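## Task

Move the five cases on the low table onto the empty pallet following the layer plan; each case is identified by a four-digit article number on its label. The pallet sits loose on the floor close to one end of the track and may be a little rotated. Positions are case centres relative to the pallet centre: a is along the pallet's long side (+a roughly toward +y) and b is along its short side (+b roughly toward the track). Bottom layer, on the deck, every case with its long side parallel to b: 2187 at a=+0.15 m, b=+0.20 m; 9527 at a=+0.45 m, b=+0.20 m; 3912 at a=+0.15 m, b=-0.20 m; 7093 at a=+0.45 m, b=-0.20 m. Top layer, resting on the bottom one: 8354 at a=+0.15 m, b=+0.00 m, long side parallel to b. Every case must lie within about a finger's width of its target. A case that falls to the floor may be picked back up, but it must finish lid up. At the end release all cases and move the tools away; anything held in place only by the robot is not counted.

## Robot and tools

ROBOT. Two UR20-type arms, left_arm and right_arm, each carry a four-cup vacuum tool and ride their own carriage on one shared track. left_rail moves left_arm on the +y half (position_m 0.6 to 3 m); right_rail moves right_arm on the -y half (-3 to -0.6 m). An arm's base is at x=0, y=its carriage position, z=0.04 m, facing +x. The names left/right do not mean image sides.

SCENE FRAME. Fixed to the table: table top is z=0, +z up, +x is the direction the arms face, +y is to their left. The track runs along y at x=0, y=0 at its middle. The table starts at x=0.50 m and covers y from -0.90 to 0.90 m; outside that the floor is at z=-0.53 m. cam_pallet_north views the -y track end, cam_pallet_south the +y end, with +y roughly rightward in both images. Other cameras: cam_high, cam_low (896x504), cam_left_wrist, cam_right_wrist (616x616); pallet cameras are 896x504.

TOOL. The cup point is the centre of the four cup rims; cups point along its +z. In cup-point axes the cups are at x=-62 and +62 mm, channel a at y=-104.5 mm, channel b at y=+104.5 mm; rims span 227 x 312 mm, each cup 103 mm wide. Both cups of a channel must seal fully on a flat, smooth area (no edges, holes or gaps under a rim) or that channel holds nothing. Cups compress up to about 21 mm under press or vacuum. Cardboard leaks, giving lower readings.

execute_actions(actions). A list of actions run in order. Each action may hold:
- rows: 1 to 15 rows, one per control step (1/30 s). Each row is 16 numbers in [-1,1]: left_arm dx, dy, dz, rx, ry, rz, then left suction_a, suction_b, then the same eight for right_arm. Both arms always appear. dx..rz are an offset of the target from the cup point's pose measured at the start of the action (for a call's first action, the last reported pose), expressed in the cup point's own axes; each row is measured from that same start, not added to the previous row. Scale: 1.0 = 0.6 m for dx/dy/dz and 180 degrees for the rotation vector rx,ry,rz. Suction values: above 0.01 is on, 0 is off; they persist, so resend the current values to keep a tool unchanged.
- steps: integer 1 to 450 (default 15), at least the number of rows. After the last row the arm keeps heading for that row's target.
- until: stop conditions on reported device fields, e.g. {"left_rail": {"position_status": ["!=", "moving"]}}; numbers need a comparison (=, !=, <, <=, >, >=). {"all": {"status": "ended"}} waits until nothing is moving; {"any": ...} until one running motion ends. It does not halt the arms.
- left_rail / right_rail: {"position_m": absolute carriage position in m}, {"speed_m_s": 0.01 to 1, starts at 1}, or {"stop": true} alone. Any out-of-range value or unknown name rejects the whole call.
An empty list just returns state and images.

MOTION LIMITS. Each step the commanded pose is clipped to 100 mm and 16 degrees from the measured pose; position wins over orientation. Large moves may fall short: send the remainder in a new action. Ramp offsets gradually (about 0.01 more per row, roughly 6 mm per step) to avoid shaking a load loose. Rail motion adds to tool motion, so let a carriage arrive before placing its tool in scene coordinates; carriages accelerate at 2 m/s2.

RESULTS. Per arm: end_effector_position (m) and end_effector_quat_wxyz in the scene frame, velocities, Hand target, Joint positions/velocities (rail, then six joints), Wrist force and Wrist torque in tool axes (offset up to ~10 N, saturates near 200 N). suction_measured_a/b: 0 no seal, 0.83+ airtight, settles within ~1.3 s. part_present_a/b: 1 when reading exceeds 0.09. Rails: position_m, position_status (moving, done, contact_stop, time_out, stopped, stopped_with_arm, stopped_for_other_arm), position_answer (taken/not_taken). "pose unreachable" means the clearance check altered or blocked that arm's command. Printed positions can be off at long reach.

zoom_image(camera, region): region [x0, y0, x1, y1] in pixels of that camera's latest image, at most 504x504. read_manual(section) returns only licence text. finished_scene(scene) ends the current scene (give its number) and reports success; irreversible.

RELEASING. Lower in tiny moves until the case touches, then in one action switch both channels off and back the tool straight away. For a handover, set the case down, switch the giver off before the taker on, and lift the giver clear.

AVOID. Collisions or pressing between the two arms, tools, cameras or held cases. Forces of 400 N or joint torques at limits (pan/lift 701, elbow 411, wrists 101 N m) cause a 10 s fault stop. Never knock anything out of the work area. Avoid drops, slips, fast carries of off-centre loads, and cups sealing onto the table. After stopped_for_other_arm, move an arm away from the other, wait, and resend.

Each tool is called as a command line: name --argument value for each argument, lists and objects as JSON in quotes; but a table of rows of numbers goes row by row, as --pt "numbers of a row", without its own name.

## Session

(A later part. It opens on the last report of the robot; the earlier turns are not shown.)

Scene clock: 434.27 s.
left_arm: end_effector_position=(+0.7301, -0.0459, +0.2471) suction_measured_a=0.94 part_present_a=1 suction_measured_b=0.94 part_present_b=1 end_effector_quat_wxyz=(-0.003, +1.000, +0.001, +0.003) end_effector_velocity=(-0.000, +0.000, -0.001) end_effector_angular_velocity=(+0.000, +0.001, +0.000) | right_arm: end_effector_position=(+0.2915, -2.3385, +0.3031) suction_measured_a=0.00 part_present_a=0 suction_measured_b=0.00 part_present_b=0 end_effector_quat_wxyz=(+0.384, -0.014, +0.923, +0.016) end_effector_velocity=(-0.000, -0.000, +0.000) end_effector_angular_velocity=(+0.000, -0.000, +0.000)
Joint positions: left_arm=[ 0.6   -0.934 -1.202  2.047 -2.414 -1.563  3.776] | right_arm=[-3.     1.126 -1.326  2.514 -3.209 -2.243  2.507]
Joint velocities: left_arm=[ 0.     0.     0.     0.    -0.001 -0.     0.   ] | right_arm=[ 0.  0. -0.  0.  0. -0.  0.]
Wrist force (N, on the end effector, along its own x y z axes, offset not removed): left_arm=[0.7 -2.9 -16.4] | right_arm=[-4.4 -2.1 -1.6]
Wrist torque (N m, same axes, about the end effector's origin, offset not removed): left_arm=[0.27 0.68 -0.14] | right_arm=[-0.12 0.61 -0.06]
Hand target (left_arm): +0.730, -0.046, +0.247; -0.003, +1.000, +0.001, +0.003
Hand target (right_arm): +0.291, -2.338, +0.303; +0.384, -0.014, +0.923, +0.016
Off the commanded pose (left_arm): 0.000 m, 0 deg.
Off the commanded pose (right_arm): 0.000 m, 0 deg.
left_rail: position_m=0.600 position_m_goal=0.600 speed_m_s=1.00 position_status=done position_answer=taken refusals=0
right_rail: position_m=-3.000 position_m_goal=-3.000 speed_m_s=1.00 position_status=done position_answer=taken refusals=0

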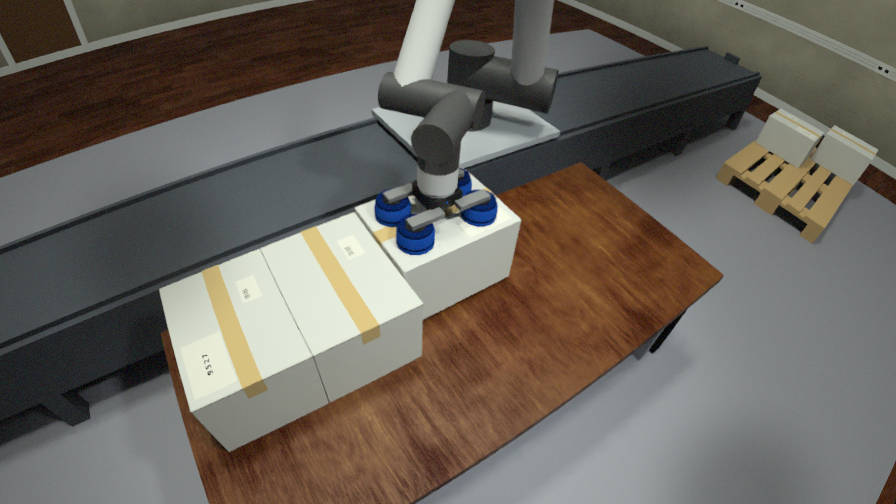

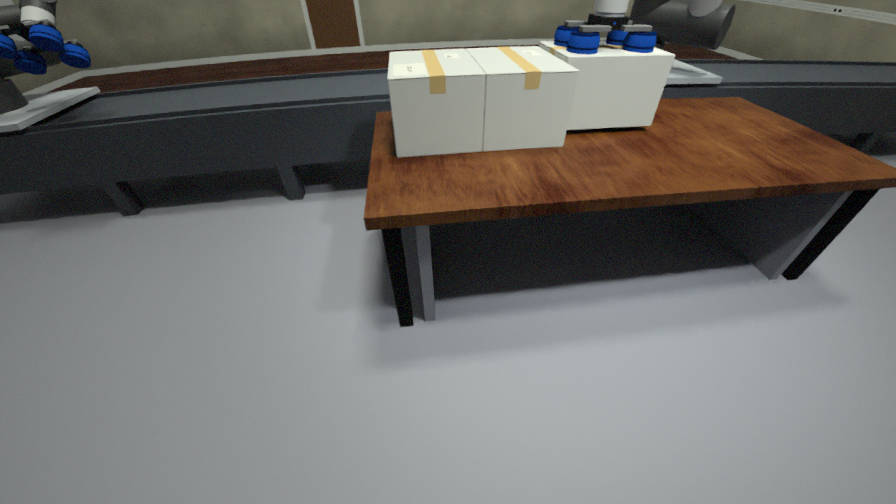

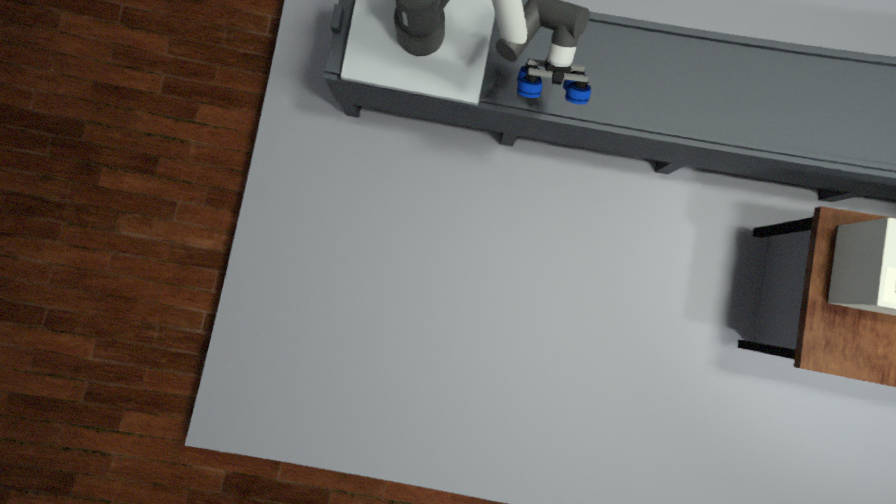

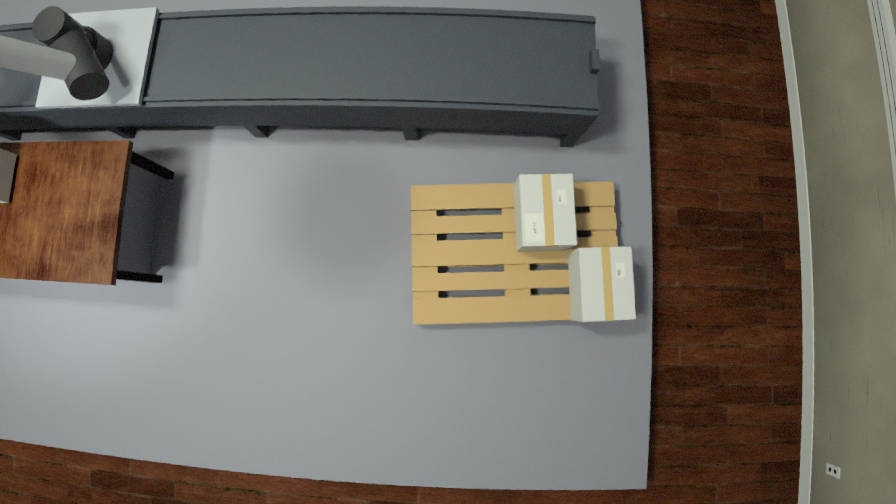

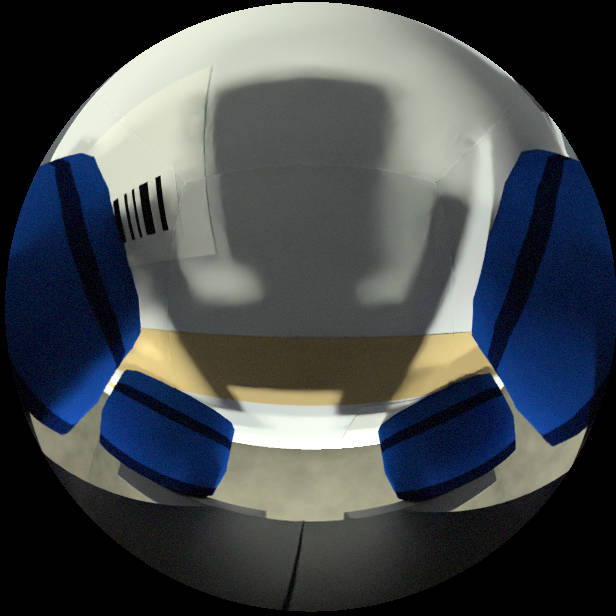

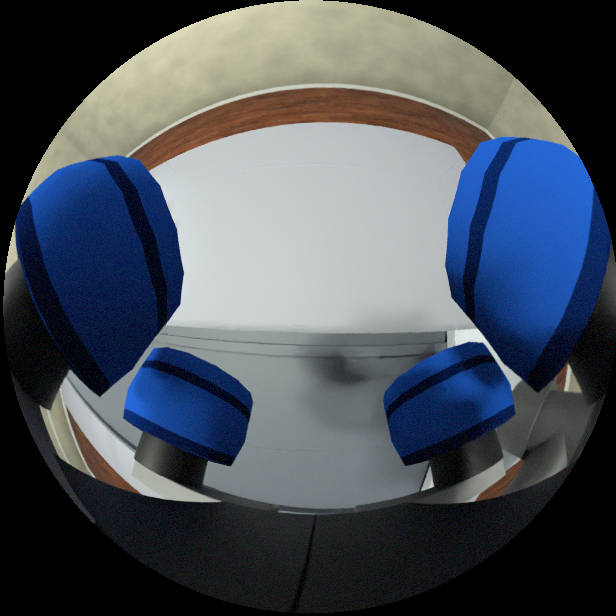

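zoom_image --camera "cam_left_wrist" --region '[80, 330, 200, 410]'

zoom_image --camera "cam_left_wrist" --region '[416, 330, 536, 410]'

zoom_image --camera "cam_low" --region '[520, 0, 720, 150]'

Region (80, 330, 200, 410) of cam_left_wrist's 616x616 image, scaled by 4.200, with more detail than that image has.

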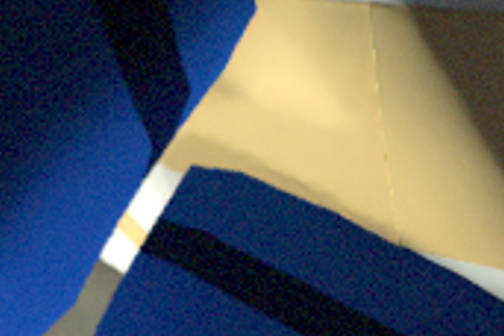

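Region (416, 330, 536, 410) of cam_left_wrist's 616x616 image, scaled by 4.200, with more detail than that image has.

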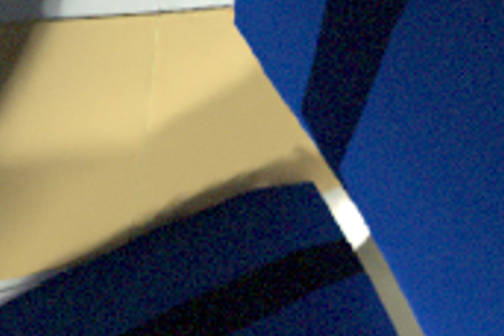

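Region (520, 0, 720, 150) of cam_low's 896x504 image, scaled by 2.520, with more detail than that image has; it fills the top 378 rows of this view, and the rest is white.

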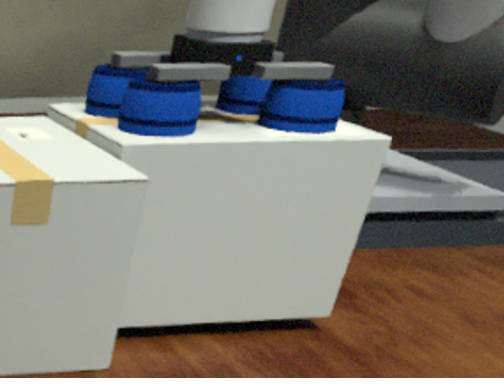

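zoom_image --camera "cam_high" --region '[340, 140, 540, 330]'

Region (340, 140, 540, 330) of cam_high's 896x504 image, scaled by 2.520, with more detail than that image has; it fills the top 479 rows of this view, and the rest is white.

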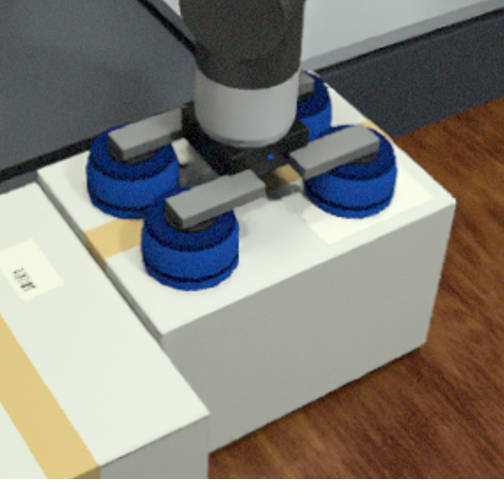

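execute_actions --actions '[{"rows": [[0.002,-0.004,-0.004,0,0,0,1,1,0,0,0,0,0,0,0,0],[0.005,-0.01,-0.009,0,0,0,1,1,0,0,0,0,0,0,0,0],[0.009,-0.018,-0.015,0,0,0,1,1,0,0,0,0,0,0,0,0],[0.014,-0.028,-0.021,0,0,0,1,1,0,0,0,0,0,0,0,0],[0.02,-0.04,-0.027,0,0,0,1,1,0,0,0,0,0,0,0,0],[0.028,-0.055,-0.033,0,0,0,1,1,0,0,0,0,0,0,0,0],[0.037,-0.072,-0.038,0,0,0,1,1,0,0,0,0,0,0,0,0],[0.047,-0.09,-0.043,0,0,0,1,1,0,0,0,0,0,0,0,0],[0.058,-0.11,-0.047,0,0,0,1,1,0,0,0,0,0,0,0,0],[0.07,-0.13,-0.05,0,0,0,1,1,0,0,0,0,0,0,0,0],[0.085,-0.15,-0.05,0,0,0,1,1,0,0,0,0,0,0,0,0],[0.10,-0.17,-0.05,0,0,0,1,1,0,0,0,0,0,0,0,0]], "steps": 12, "left_rail": {"position_m": 3.0}},{"rows": [[0.2,-0.25,-0.01,0,0,-0.03,1,1,0,0,0,0,0,0,0,0],[0.3,-0.4,-0.01,0,0,-0.07,1,1,0,0,0,0,0,0,0,0],[0.5,-0.7,-0.01,0,0,-0.12,1,1,0,0,0,0,0,0,0,0],[0.75,-1.0,-0.01,0,0,-0.5206,1,1,0,0,0,0,0,0,0,0]], "steps": 54}]'

Scene clock: 501.87 s.
left_arm: end_effector_position=(+1.1996, +2.5047, +0.2815) suction_measured_a=0.94 part_present_a=1 suction_measured_b=0.94 part_present_b=1 end_effector_quat_wxyz=(+0.001, +0.683, +0.730, +0.004) end_effector_velocity=(+0.038, +1.025, -0.002) end_effector_angular_velocity=(-0.001, +0.006, +0.011) | right_arm: end_effector_position=(+0.2915, -2.3385, +0.3031) suction_measured_a=0.00 part_present_a=0 suction_measured_b=0.00 part_present_b=0 end_effector_quat_wxyz=(+0.384, -0.014, +0.923, +0.016) end_effector_velocity=(-0.000, -0.000, +0.000) end_effector_angular_velocity=(+0.000, +0.000, -0.000)
Joint positions: left_arm=[ 2.505 -0.17  -1.029  1.687 -2.235 -1.564  2.906] | right_arm=[-3.     1.126 -1.326  2.514 -3.209 -2.243  2.507]
Joint velocities: left_arm=[ 1.     0.027  0.038 -0.065  0.033 -0.002  0.016] | right_arm=[ 0.  0. -0. -0.  0.  0.  0.]
Wrist force (N, on the end effector, along its own x y z axes, offset not removed): left_arm=[3.8 6.6 -13.5] | right_arm=[-4.7 -2.4 -0.1]
Wrist torque (N m, same axes, about the end effector's origin, offset not removed): left_arm=[0.66 0.91 -0.02] | right_arm=[-0.19 0.50 -0.13]
Hand target (left_arm): +1.204, +2.570, +0.281; +0.001, +0.683, +0.730, +0.004
Hand target (right_arm): +0.291, -2.338, +0.303; +0.384, -0.014, +0.923, +0.016
Off the commanded pose (left_arm): 0.005 m, 0 deg.
Off the commanded pose (right_arm): 0.000 m, 0 deg.
left_rail: position_m=2.505 position_m_goal=3.000 speed_m_s=1.00 position_status=moving position_answer=taken refusals=0
right_rail: position_m=-3.000 position_m_goal=-3.000 speed_m_s=1.00 position_status=done position_answer=taken refusals=0

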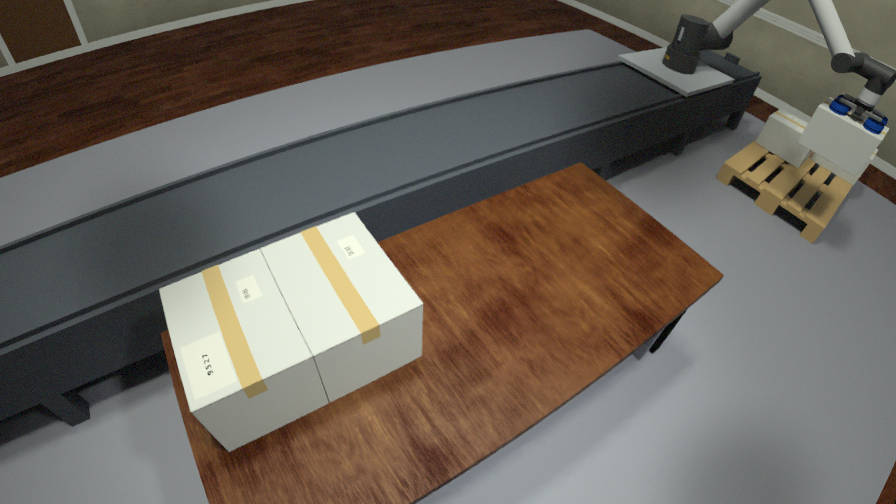

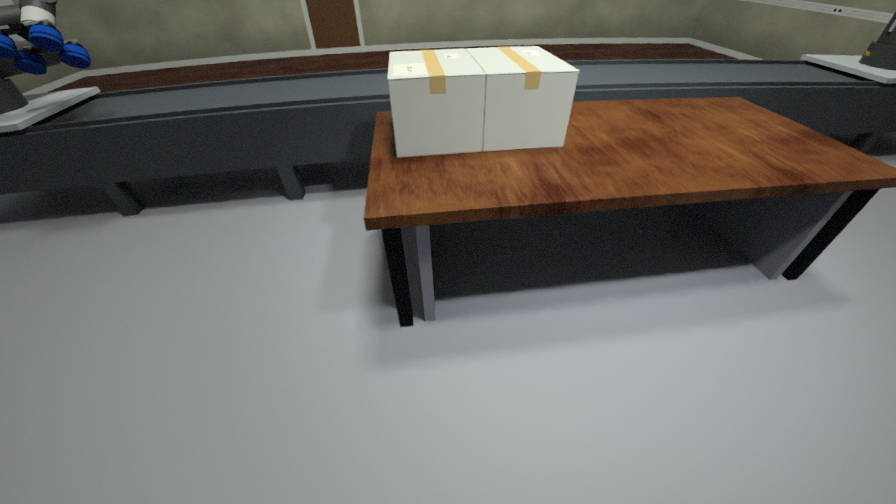

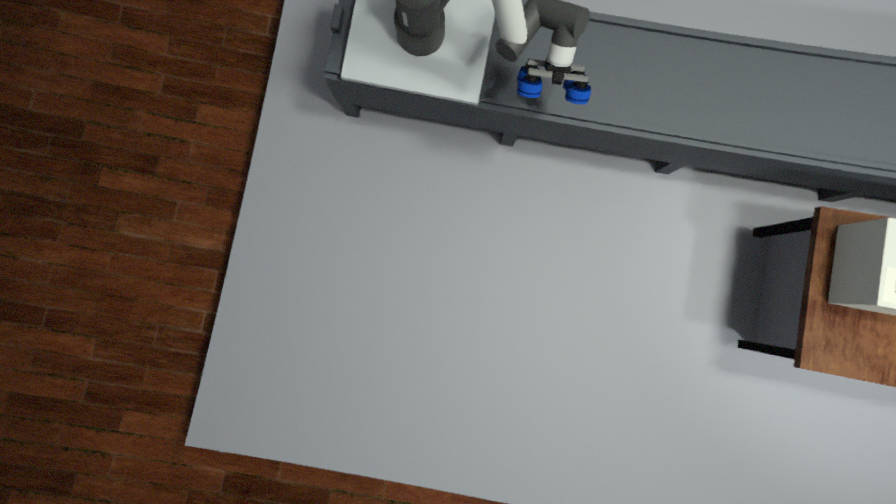

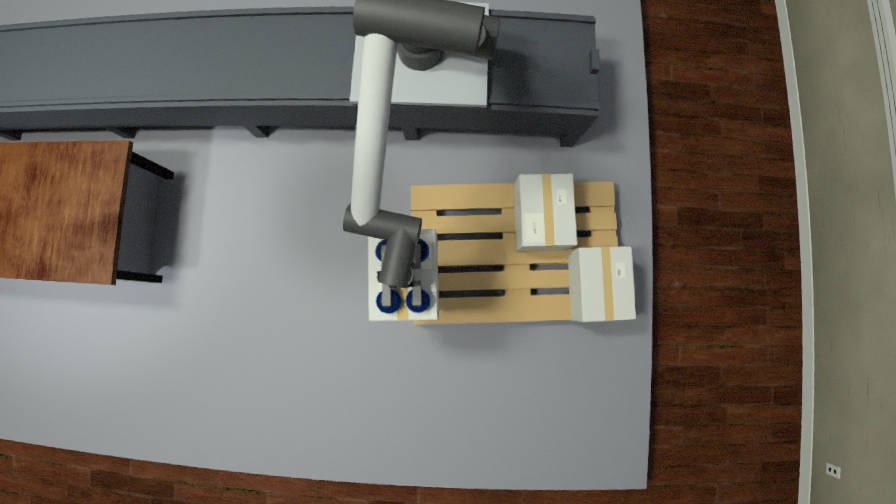

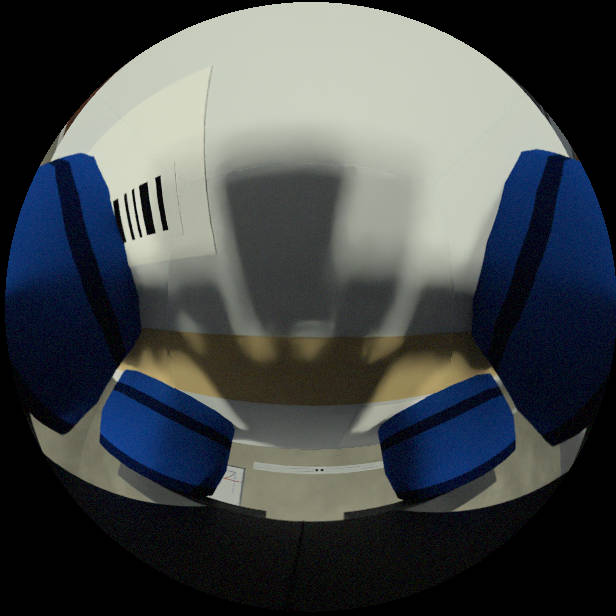

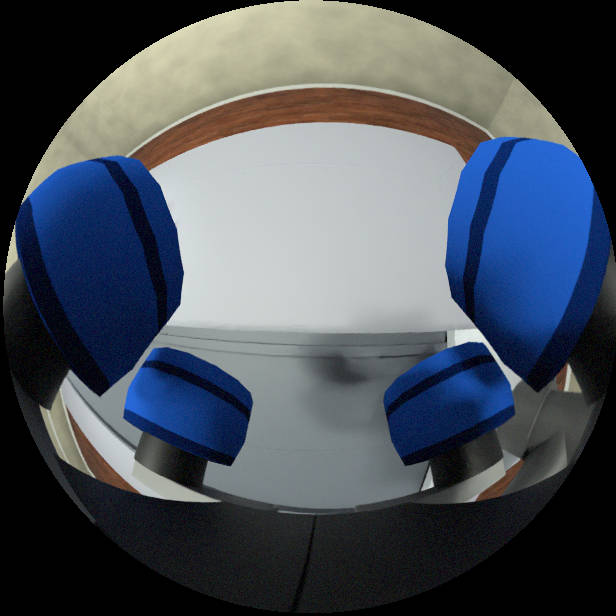

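execute_actions --actions '[]'

Scene clock: 510.17 s.
left_arm: end_effector_position=(+1.2043, +3.0030, +0.2814) suction_measured_a=0.94 part_present_a=1 suction_measured_b=0.94 part_present_b=1 end_effector_quat_wxyz=(+0.001, +0.683, +0.730, +0.004) end_effector_velocity=(+0.000, -0.000, -0.000) end_effector_angular_velocity=(-0.000, +0.000, +0.000) | right_arm: end_effector_position=(+0.2915, -2.3385, +0.3031) suction_measured_a=0.00 part_present_a=0 suction_measured_b=0.00 part_present_b=0 end_effector_quat_wxyz=(+0.384, -0.014, +0.923, +0.016) end_effector_velocity=(+0.000, -0.000, -0.000) end_effector_angular_velocity=(-0.000, +0.000, +0.000)
Joint positions: left_arm=[ 3.    -0.167 -1.024  1.679 -2.231 -1.565  2.908] | right_arm=[-3.     1.126 -1.326  2.514 -3.209 -2.243  2.507]
Joint velocities: left_arm=[ 0. -0.  0. -0. -0. -0. -0.] | right_arm=[ 0. -0.  0. -0. -0. -0. -0.]
Wrist force (N, on the end effector, along its own x y z axes, offset not removed): left_arm=[5.0 3.3 -15.8] | right_arm=[-0.8 -2.0 -0.3]
Wrist torque (N m, same axes, about the end effector's origin, offset not removed): left_arm=[1.09 0.33 0.03] | right_arm=[-0.13 0.04 0.02]
Hand target (left_arm): +1.204, +3.003, +0.281; +0.001, +0.683, +0.730, +0.004
Hand target (right_arm): +0.291, -2.338, +0.303; +0.384, -0.014, +0.923, +0.016
Off the commanded pose (left_arm): 0.001 m, 0 deg.
Off the commanded pose (right_arm): 0.000 m, 0 deg.
left_rail: position_m=3.000 position_m_goal=3.000 speed_m_s=1.00 position_status=done position_answer=taken refusals=0
right_rail: position_m=-3.000 position_m_goal=-3.000 speed_m_s=1.00 position_status=done position_answer=taken refusals=0

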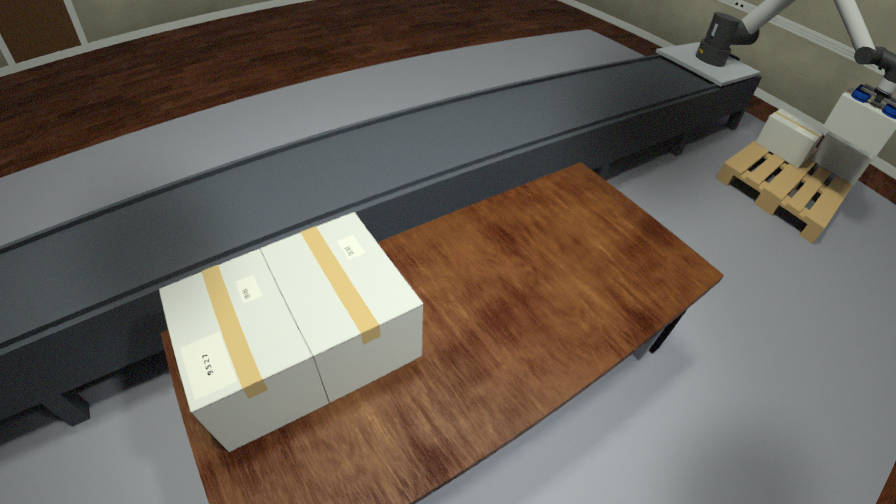

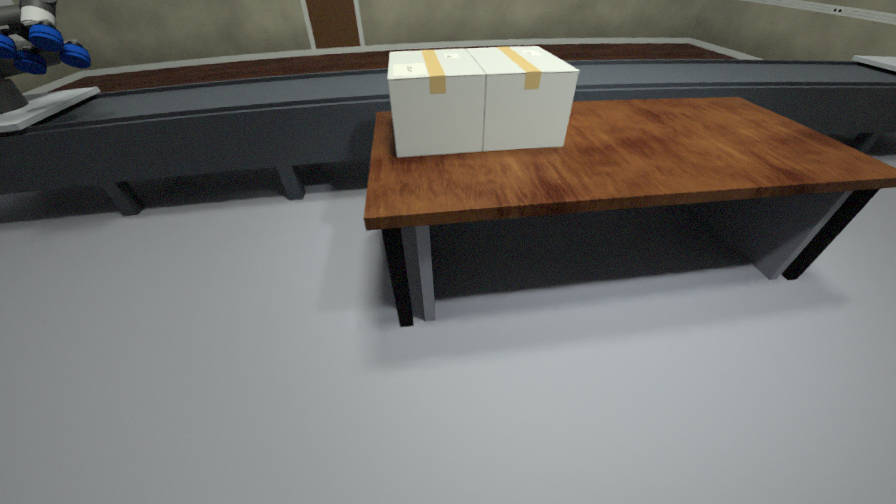

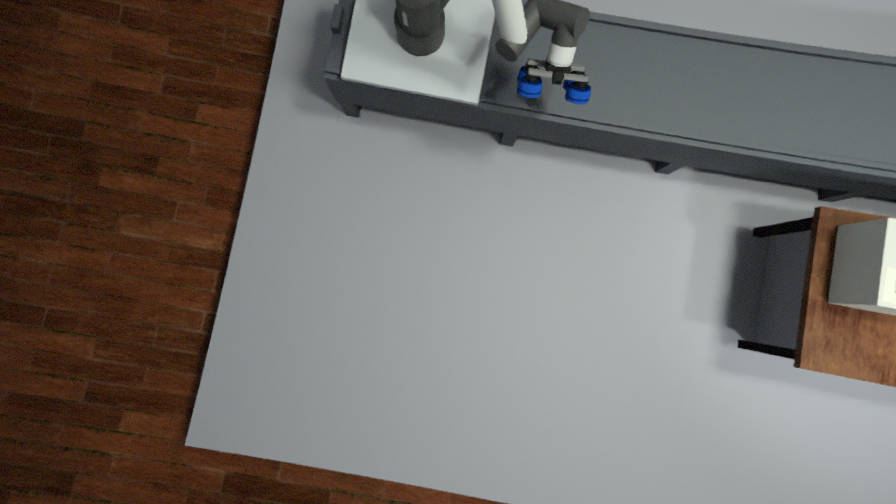

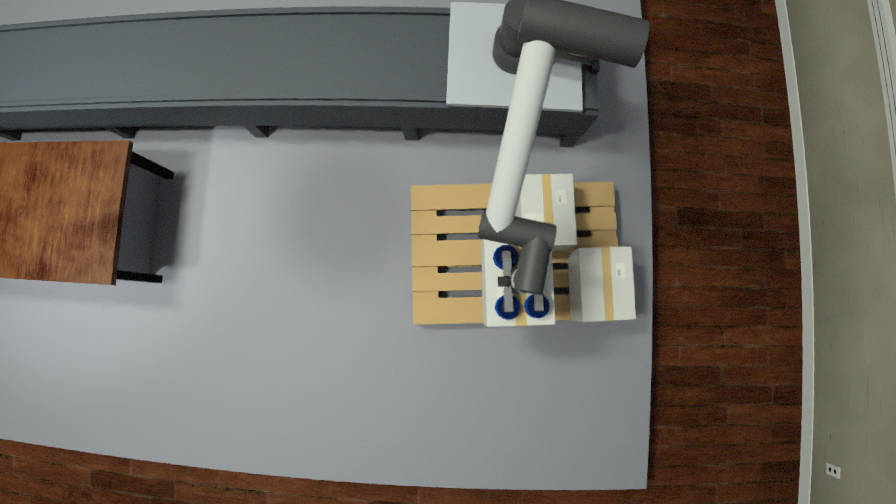

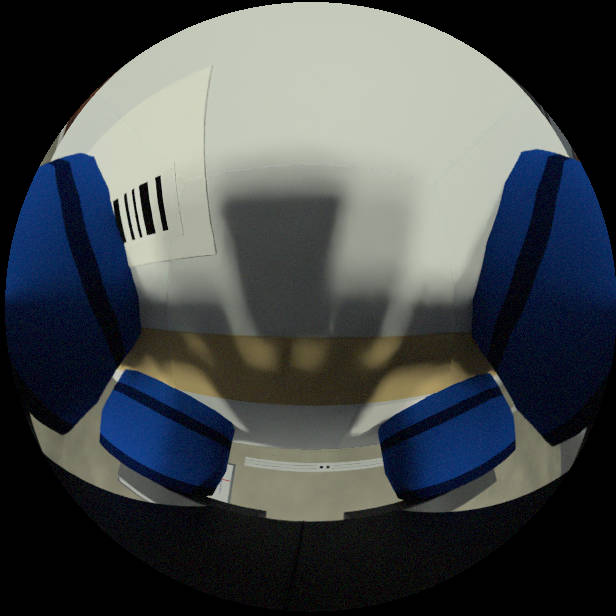

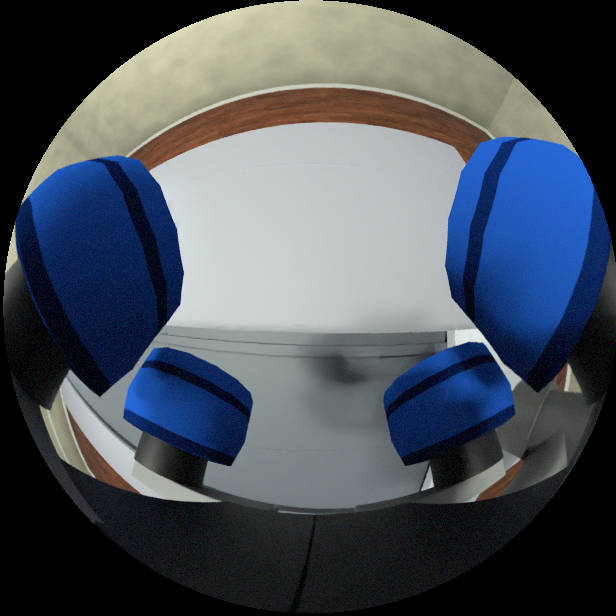

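execute_actions --actions '[{"rows": [ [0.0015,0,0.003,0,0,0,1,1,0,0,0,0,0,0,0,0], [0.004,0,0.007,0,0,0,1,1,0,0,0,0,0,0,0,0], [0.007,0,0.014,0,0,0,1,1,0,0,0,0,0,0,0,0], [0.013,0,0.025,0,0,0,1,1,0,0,0,0,0,0,0,0], [0.020,0,0.039,0,0,0,1,1,0,0,0,0,0,0,0,0], [0.029,0,0.057,0,0,0,1,1,0,0,0,0,0,0,0,0], [0.040,0,0.078,0,0,0,1,1,0,0,0,0,0,0,0,0], [0.051,0,0.099,0,0,0,1,1,0,0,0,0,0,0,0,0], [0.062,0,0.121,0,0,0,1,1,0,0,0,0,0,0,0,0], [0.073,0,0.142,0,0,0,1,1,0,0,0,0,0,0,0,0], [0.084,0,0.163,0,0,0,1,1,0,0,0,0,0,0,0,0], [0.095,0,0.185,0,0,0,1,1,0,0,0,0,0,0,0,0], [0.106,0,0.206,0,0,0,1,1,0,0,0,0,0,0,0,0], [0.117,0,0.227,0,0,0,1,1,0,0,0,0,0,0,0,0], [0.3658,0.0003,0.7107,0,0,0,1,1,0,0,0,0,0,0,0,0] ], "steps": 55}]'

Scene clock: 528.00 s.
left_arm: end_effector_position=(+1.1897, +3.1086, +0.0824) suction_measured_a=0.94 part_present_a=1 suction_measured_b=0.94 part_present_b=1 end_effector_quat_wxyz=(-0.002, +0.682, +0.731, +0.003) end_effector_velocity=(+0.000, -0.000, +0.000) end_effector_angular_velocity=(-0.000, -0.000, +0.000) | right_arm: end_effector_position=(+0.2915, -2.3385, +0.3031) suction_measured_a=0.00 part_present_a=0 suction_measured_b=0.00 part_present_b=0 end_effector_quat_wxyz=(+0.384, -0.014, +0.923, +0.016) end_effector_velocity=(-0.000, -0.000, +0.000) end_effector_angular_velocity=(+0.000, -0.000, -0.000)
Joint positions: left_arm=[ 3.    -0.08  -0.869  1.755 -2.458 -1.564  2.993] | right_arm=[-3.     1.126 -1.326  2.514 -3.209 -2.243  2.507]
Joint velocities: left_arm=[ 0. -0. -0.  0. -0. -0. -0.] | right_arm=[ 0.  0. -0.  0.  0. -0.  0.]
Wrist force (N, on the end effector, along its own x y z axes, offset not removed): left_arm=[1.7 3.0 -13.9] | right_arm=[-6.1 -4.8 -3.3]
Wrist torque (N m, same axes, about the end effector's origin, offset not removed): left_arm=[0.95 0.74 0.03] | right_arm=[-0.68 0.79 -0.07]
Hand target (left_arm): +1.189, +3.109, +0.082; -0.002, +0.682, +0.731, +0.003
Hand target (right_arm): +0.291, -2.338, +0.303; +0.384, -0.014, +0.923, +0.016
Off the commanded pose (left_arm): 0.254 m, 0 deg.
Off the commanded pose (right_arm): 0.000 m, 0 deg.
FORCE FAULT: contact force on the left arm reached its limit, and that arm stopped for 10 seconds. The contact can be on any part of that arm, not only on its tool. That arm's remaining commands of this call were not run. That arm holds still and accepts commands again. Move the arm away from the contact; if what it grips holds it there, let go first. Pushing or pulling that hard again can fault the arm again.
left_rail: position_m=3.000 position_m_goal=3.000 speed_m_s=1.00 position_status=done position_answer=taken refusals=0
right_rail: position_m=-3.000 position_m_goal=-3.000 speed_m_s=1.00 position_status=done position_answer=taken refusals=0

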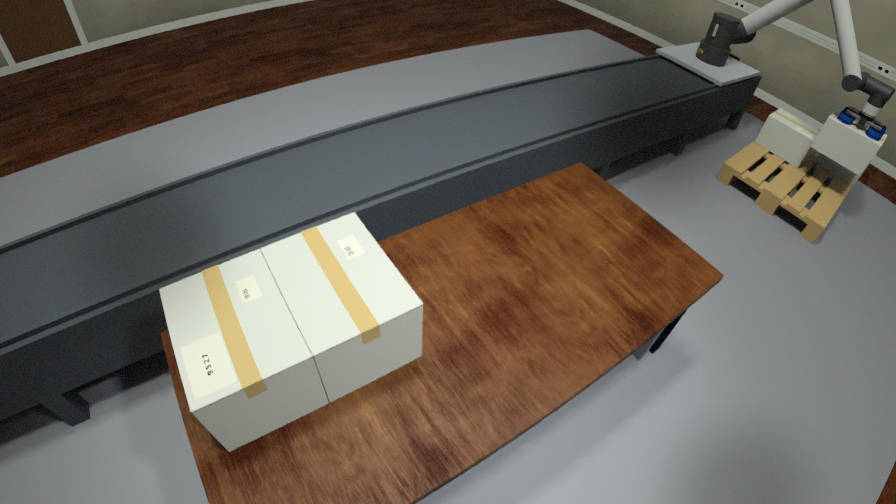

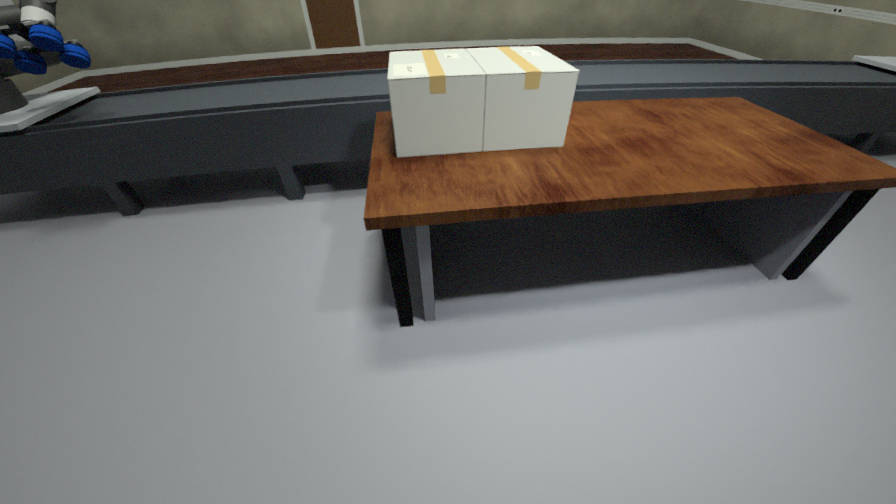

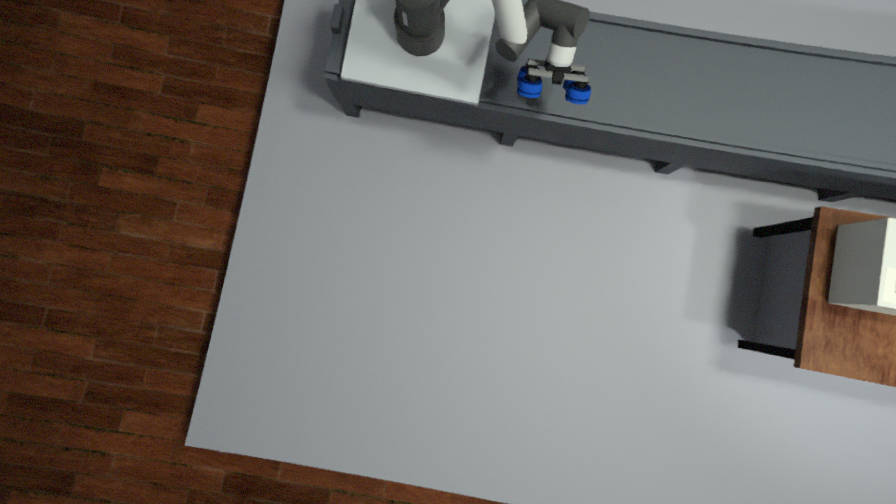

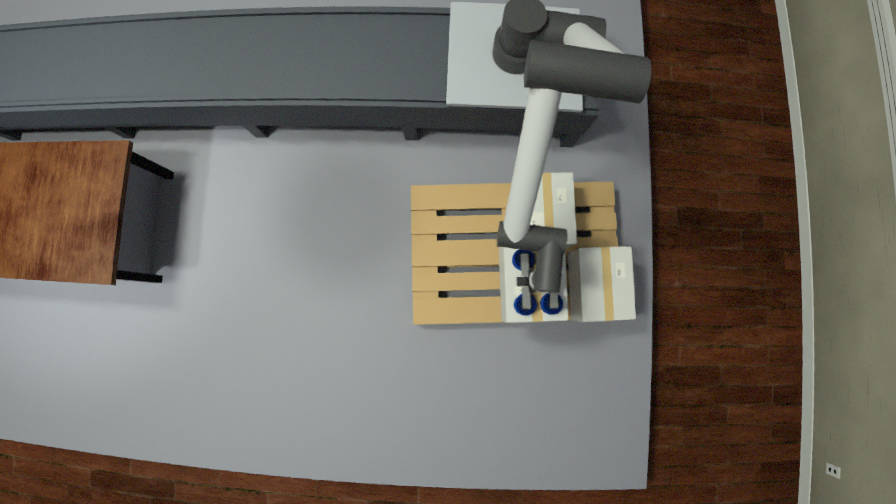

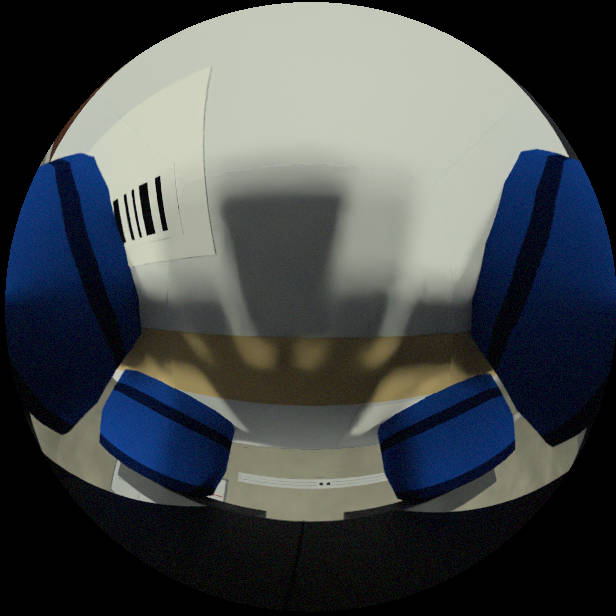

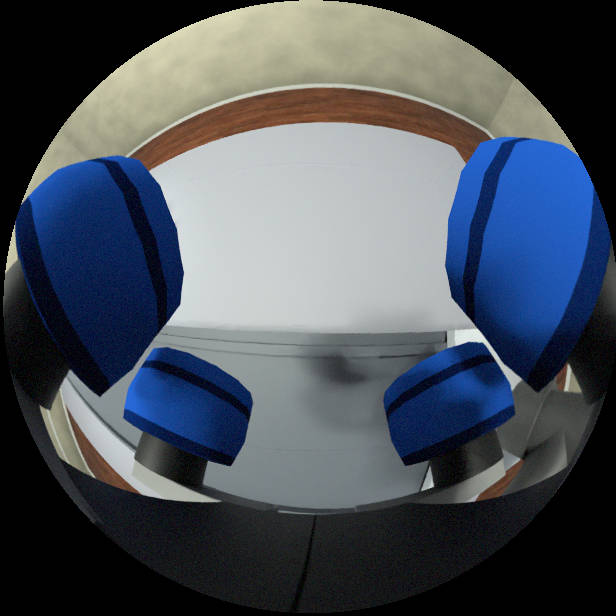

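zoom_image --camera "cam_pallet_south" --region '[400, 160, 660, 340]'

zoom_image --camera "cam_high" --region '[700, 60, 896, 250]'

Region (400, 160, 660, 340) of cam_pallet_south's 896x504 image, scaled by 1.938, with more detail than that image has; it fills the top 349 rows of this view, and the rest is white.

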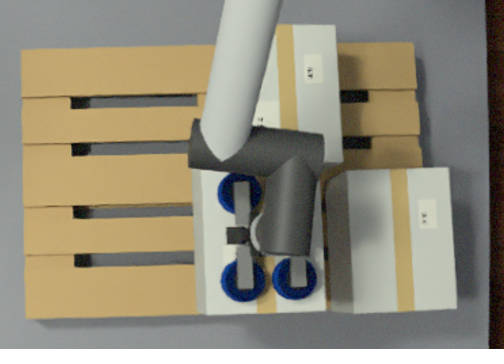

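Region (700, 60, 896, 250) of cam_high's 896x504 image, scaled by 2.571, with more detail than that image has; it fills the top 489 rows of this view, and the rest is white.

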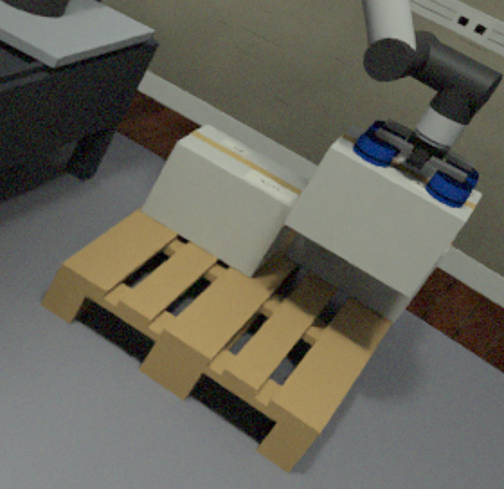

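execute_actions --actions '[{"rows": [ [0,0,-0.004,0,0,0,1,1,0,0,0,0,0,0,0,0], [0,0.001,-0.010,0,0,0,1,1,0,0,0,0,0,0,0,0], [-0.003,0.002,-0.018,0,0,0,1,1,0,0,0,0,0,0,0,0], [-0.008,0.003,-0.027,0,0,0,1,1,0,0,0,0,0,0,0,0], [-0.016,0.004,-0.037,0,0,0,1,1,0,0,0,0,0,0,0,0], [-0.027,0.005,-0.047,0,0,0,1,1,0,0,0,0,0,0,0,0], [-0.041,0.006,-0.056,0,0,0,1,1,0,0,0,0,0,0,0,0], [-0.058,0.007,-0.064,0,0,0,1,1,0,0,0,0,0,0,0,0], [-0.077,0.008,-0.071,0,0,0,1,1,0,0,0,0,0,0,0,0], [-0.097,0.009,-0.076,0,0,0,1,1,0,0,0,0,0,0,0,0], [-0.117,0.010,-0.080,0,0,0,1,1,0,0,0,0,0,0,0,0], [-0.137,0.011,-0.083,0,0,0,1,1,0,0,0,0,0,0,0,0], [-0.157,0.0113,-0.083,0,0,0,1,1,0,0,0,0,0,0,0,0], [-0.177,0.0113,-0.083,0,0,0,1,1,0,0,0,0,0,0,0,0], [-0.335,0.0113,-0.083,0,0,0,1,1,0,0,0,0,0,0,0,0] ], "steps": 30}]'

Scene clock: 548.00 s.
left_arm: end_effector_position=(+1.2092, +2.9122, +0.1308) suction_measured_a=0.94 part_present_a=1 suction_measured_b=0.94 part_present_b=1 end_effector_quat_wxyz=(-0.002, +0.683, +0.731, +0.003) end_effector_velocity=(+0.006, -0.034, +0.000) end_effector_angular_velocity=(+0.002, +0.002, +0.004) | right_arm: end_effector_position=(+0.2915, -2.3385, +0.3031) suction_measured_a=0.00 part_present_a=0 suction_measured_b=0.00 part_present_b=0 end_effector_quat_wxyz=(+0.384, -0.014, +0.923, +0.016) end_effector_velocity=(+0.000, +0.000, -0.000) end_effector_angular_velocity=(-0.000, +0.000, +0.000)
Joint positions: left_arm=[ 3.    -0.241 -0.898  1.715 -2.389 -1.563  2.832] | right_arm=[-3.     1.126 -1.326  2.514 -3.209 -2.243  2.507]
Joint velocities: left_arm=[ 0.    -0.027  0.006 -0.015  0.011  0.002 -0.03 ] | right_arm=[ 0. -0.  0. -0.  0.  0. -0.]
Wrist force (N, on the end effector, along its own x y z axes, offset not removed): left_arm=[0.7 -0.1 -12.8] | right_arm=[-3.5 -2.3 -2.4]
Wrist torque (N m, same axes, about the end effector's origin, offset not removed): left_arm=[0.50 0.05 0.00] | right_arm=[-0.17 0.50 -0.14]
Hand target (left_arm): +1.210, +2.908, +0.131; -0.002, +0.682, +0.731, +0.003
Hand target (right_arm): +0.291, -2.338, +0.303; +0.384, -0.014, +0.923, +0.016
Off the commanded pose (left_arm): 0.004 m, 0 deg.
Off the commanded pose (right_arm): 0.000 m, 0 deg.
left_rail: position_m=3.000 position_m_goal=3.000 speed_m_s=1.00 position_status=done position_answer=taken refusals=0
right_rail: position_m=-3.000 position_m_goal=-3.000 speed_m_s=1.00 position_status=done position_answer=taken refusals=0

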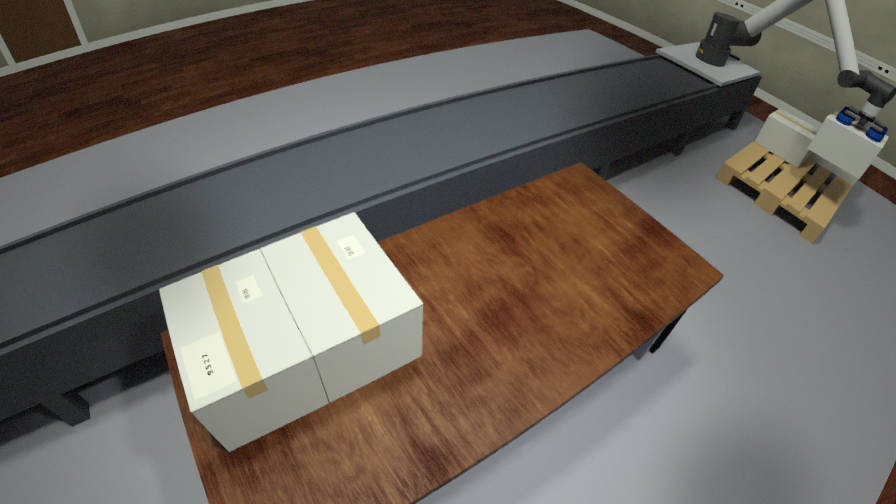

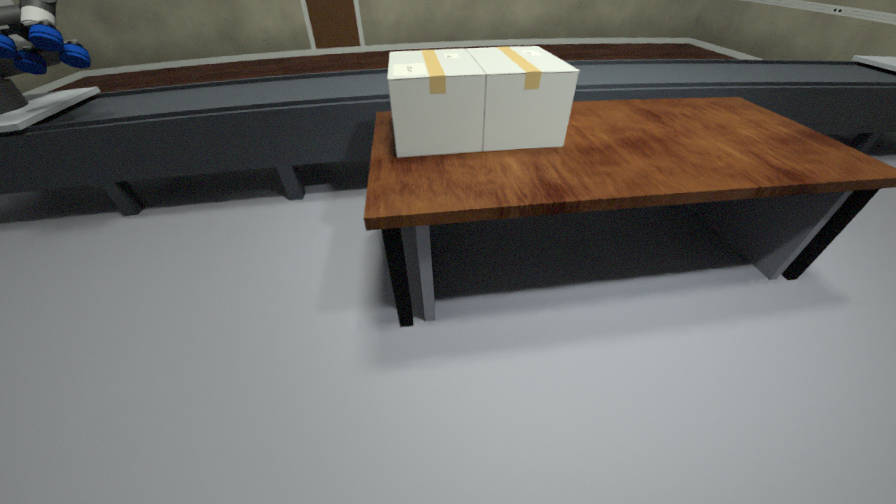

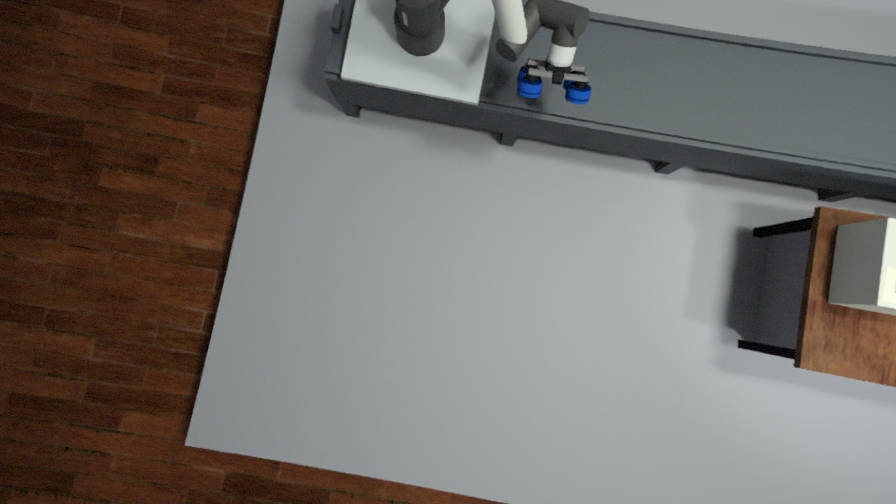

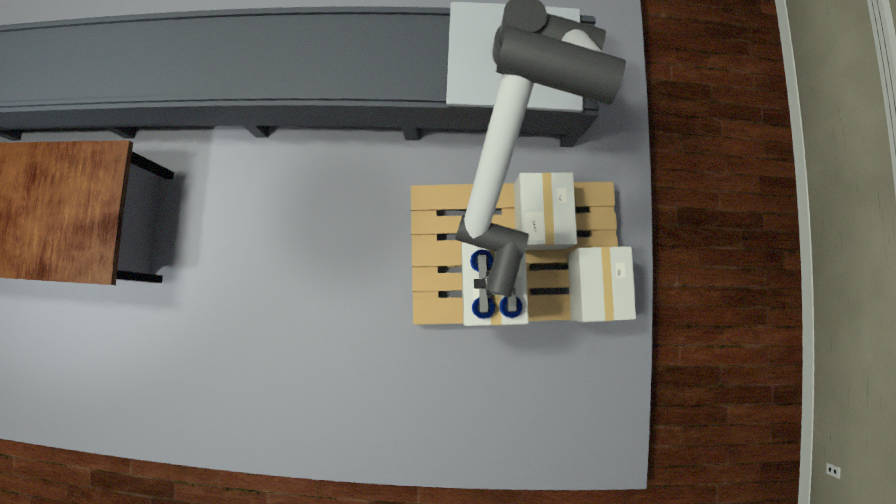

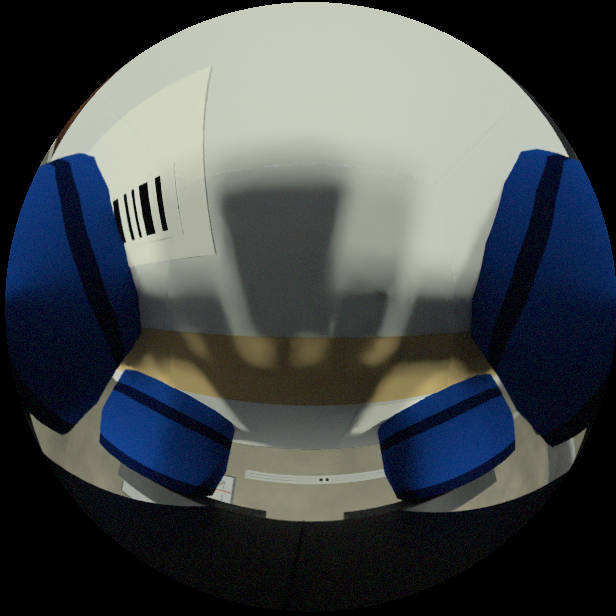

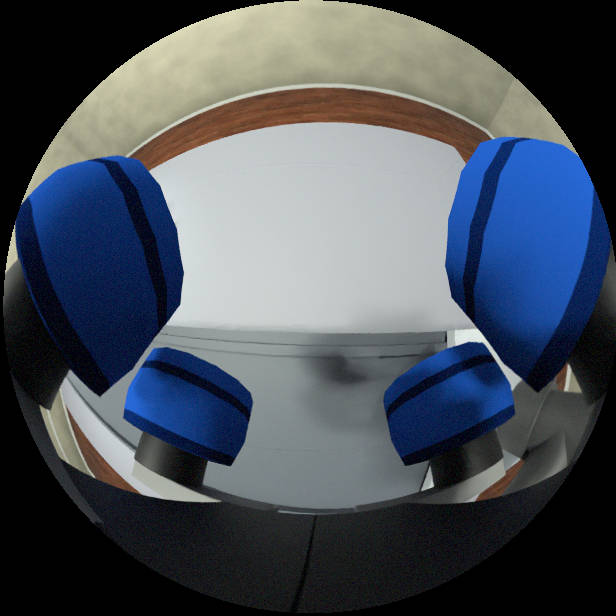

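zoom_image --camera "cam_pallet_south" --region '[500, 160, 650, 335]'

Region (500, 160, 650, 335) of cam_pallet_south's 896x504 image, scaled by 2.880, with more detail than that image has; it fills the left 432 columns of this view, and the rest is white.

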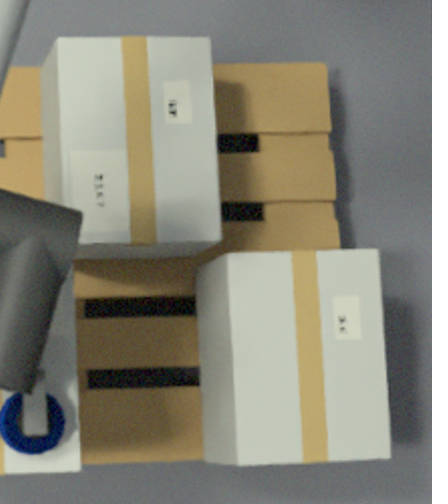

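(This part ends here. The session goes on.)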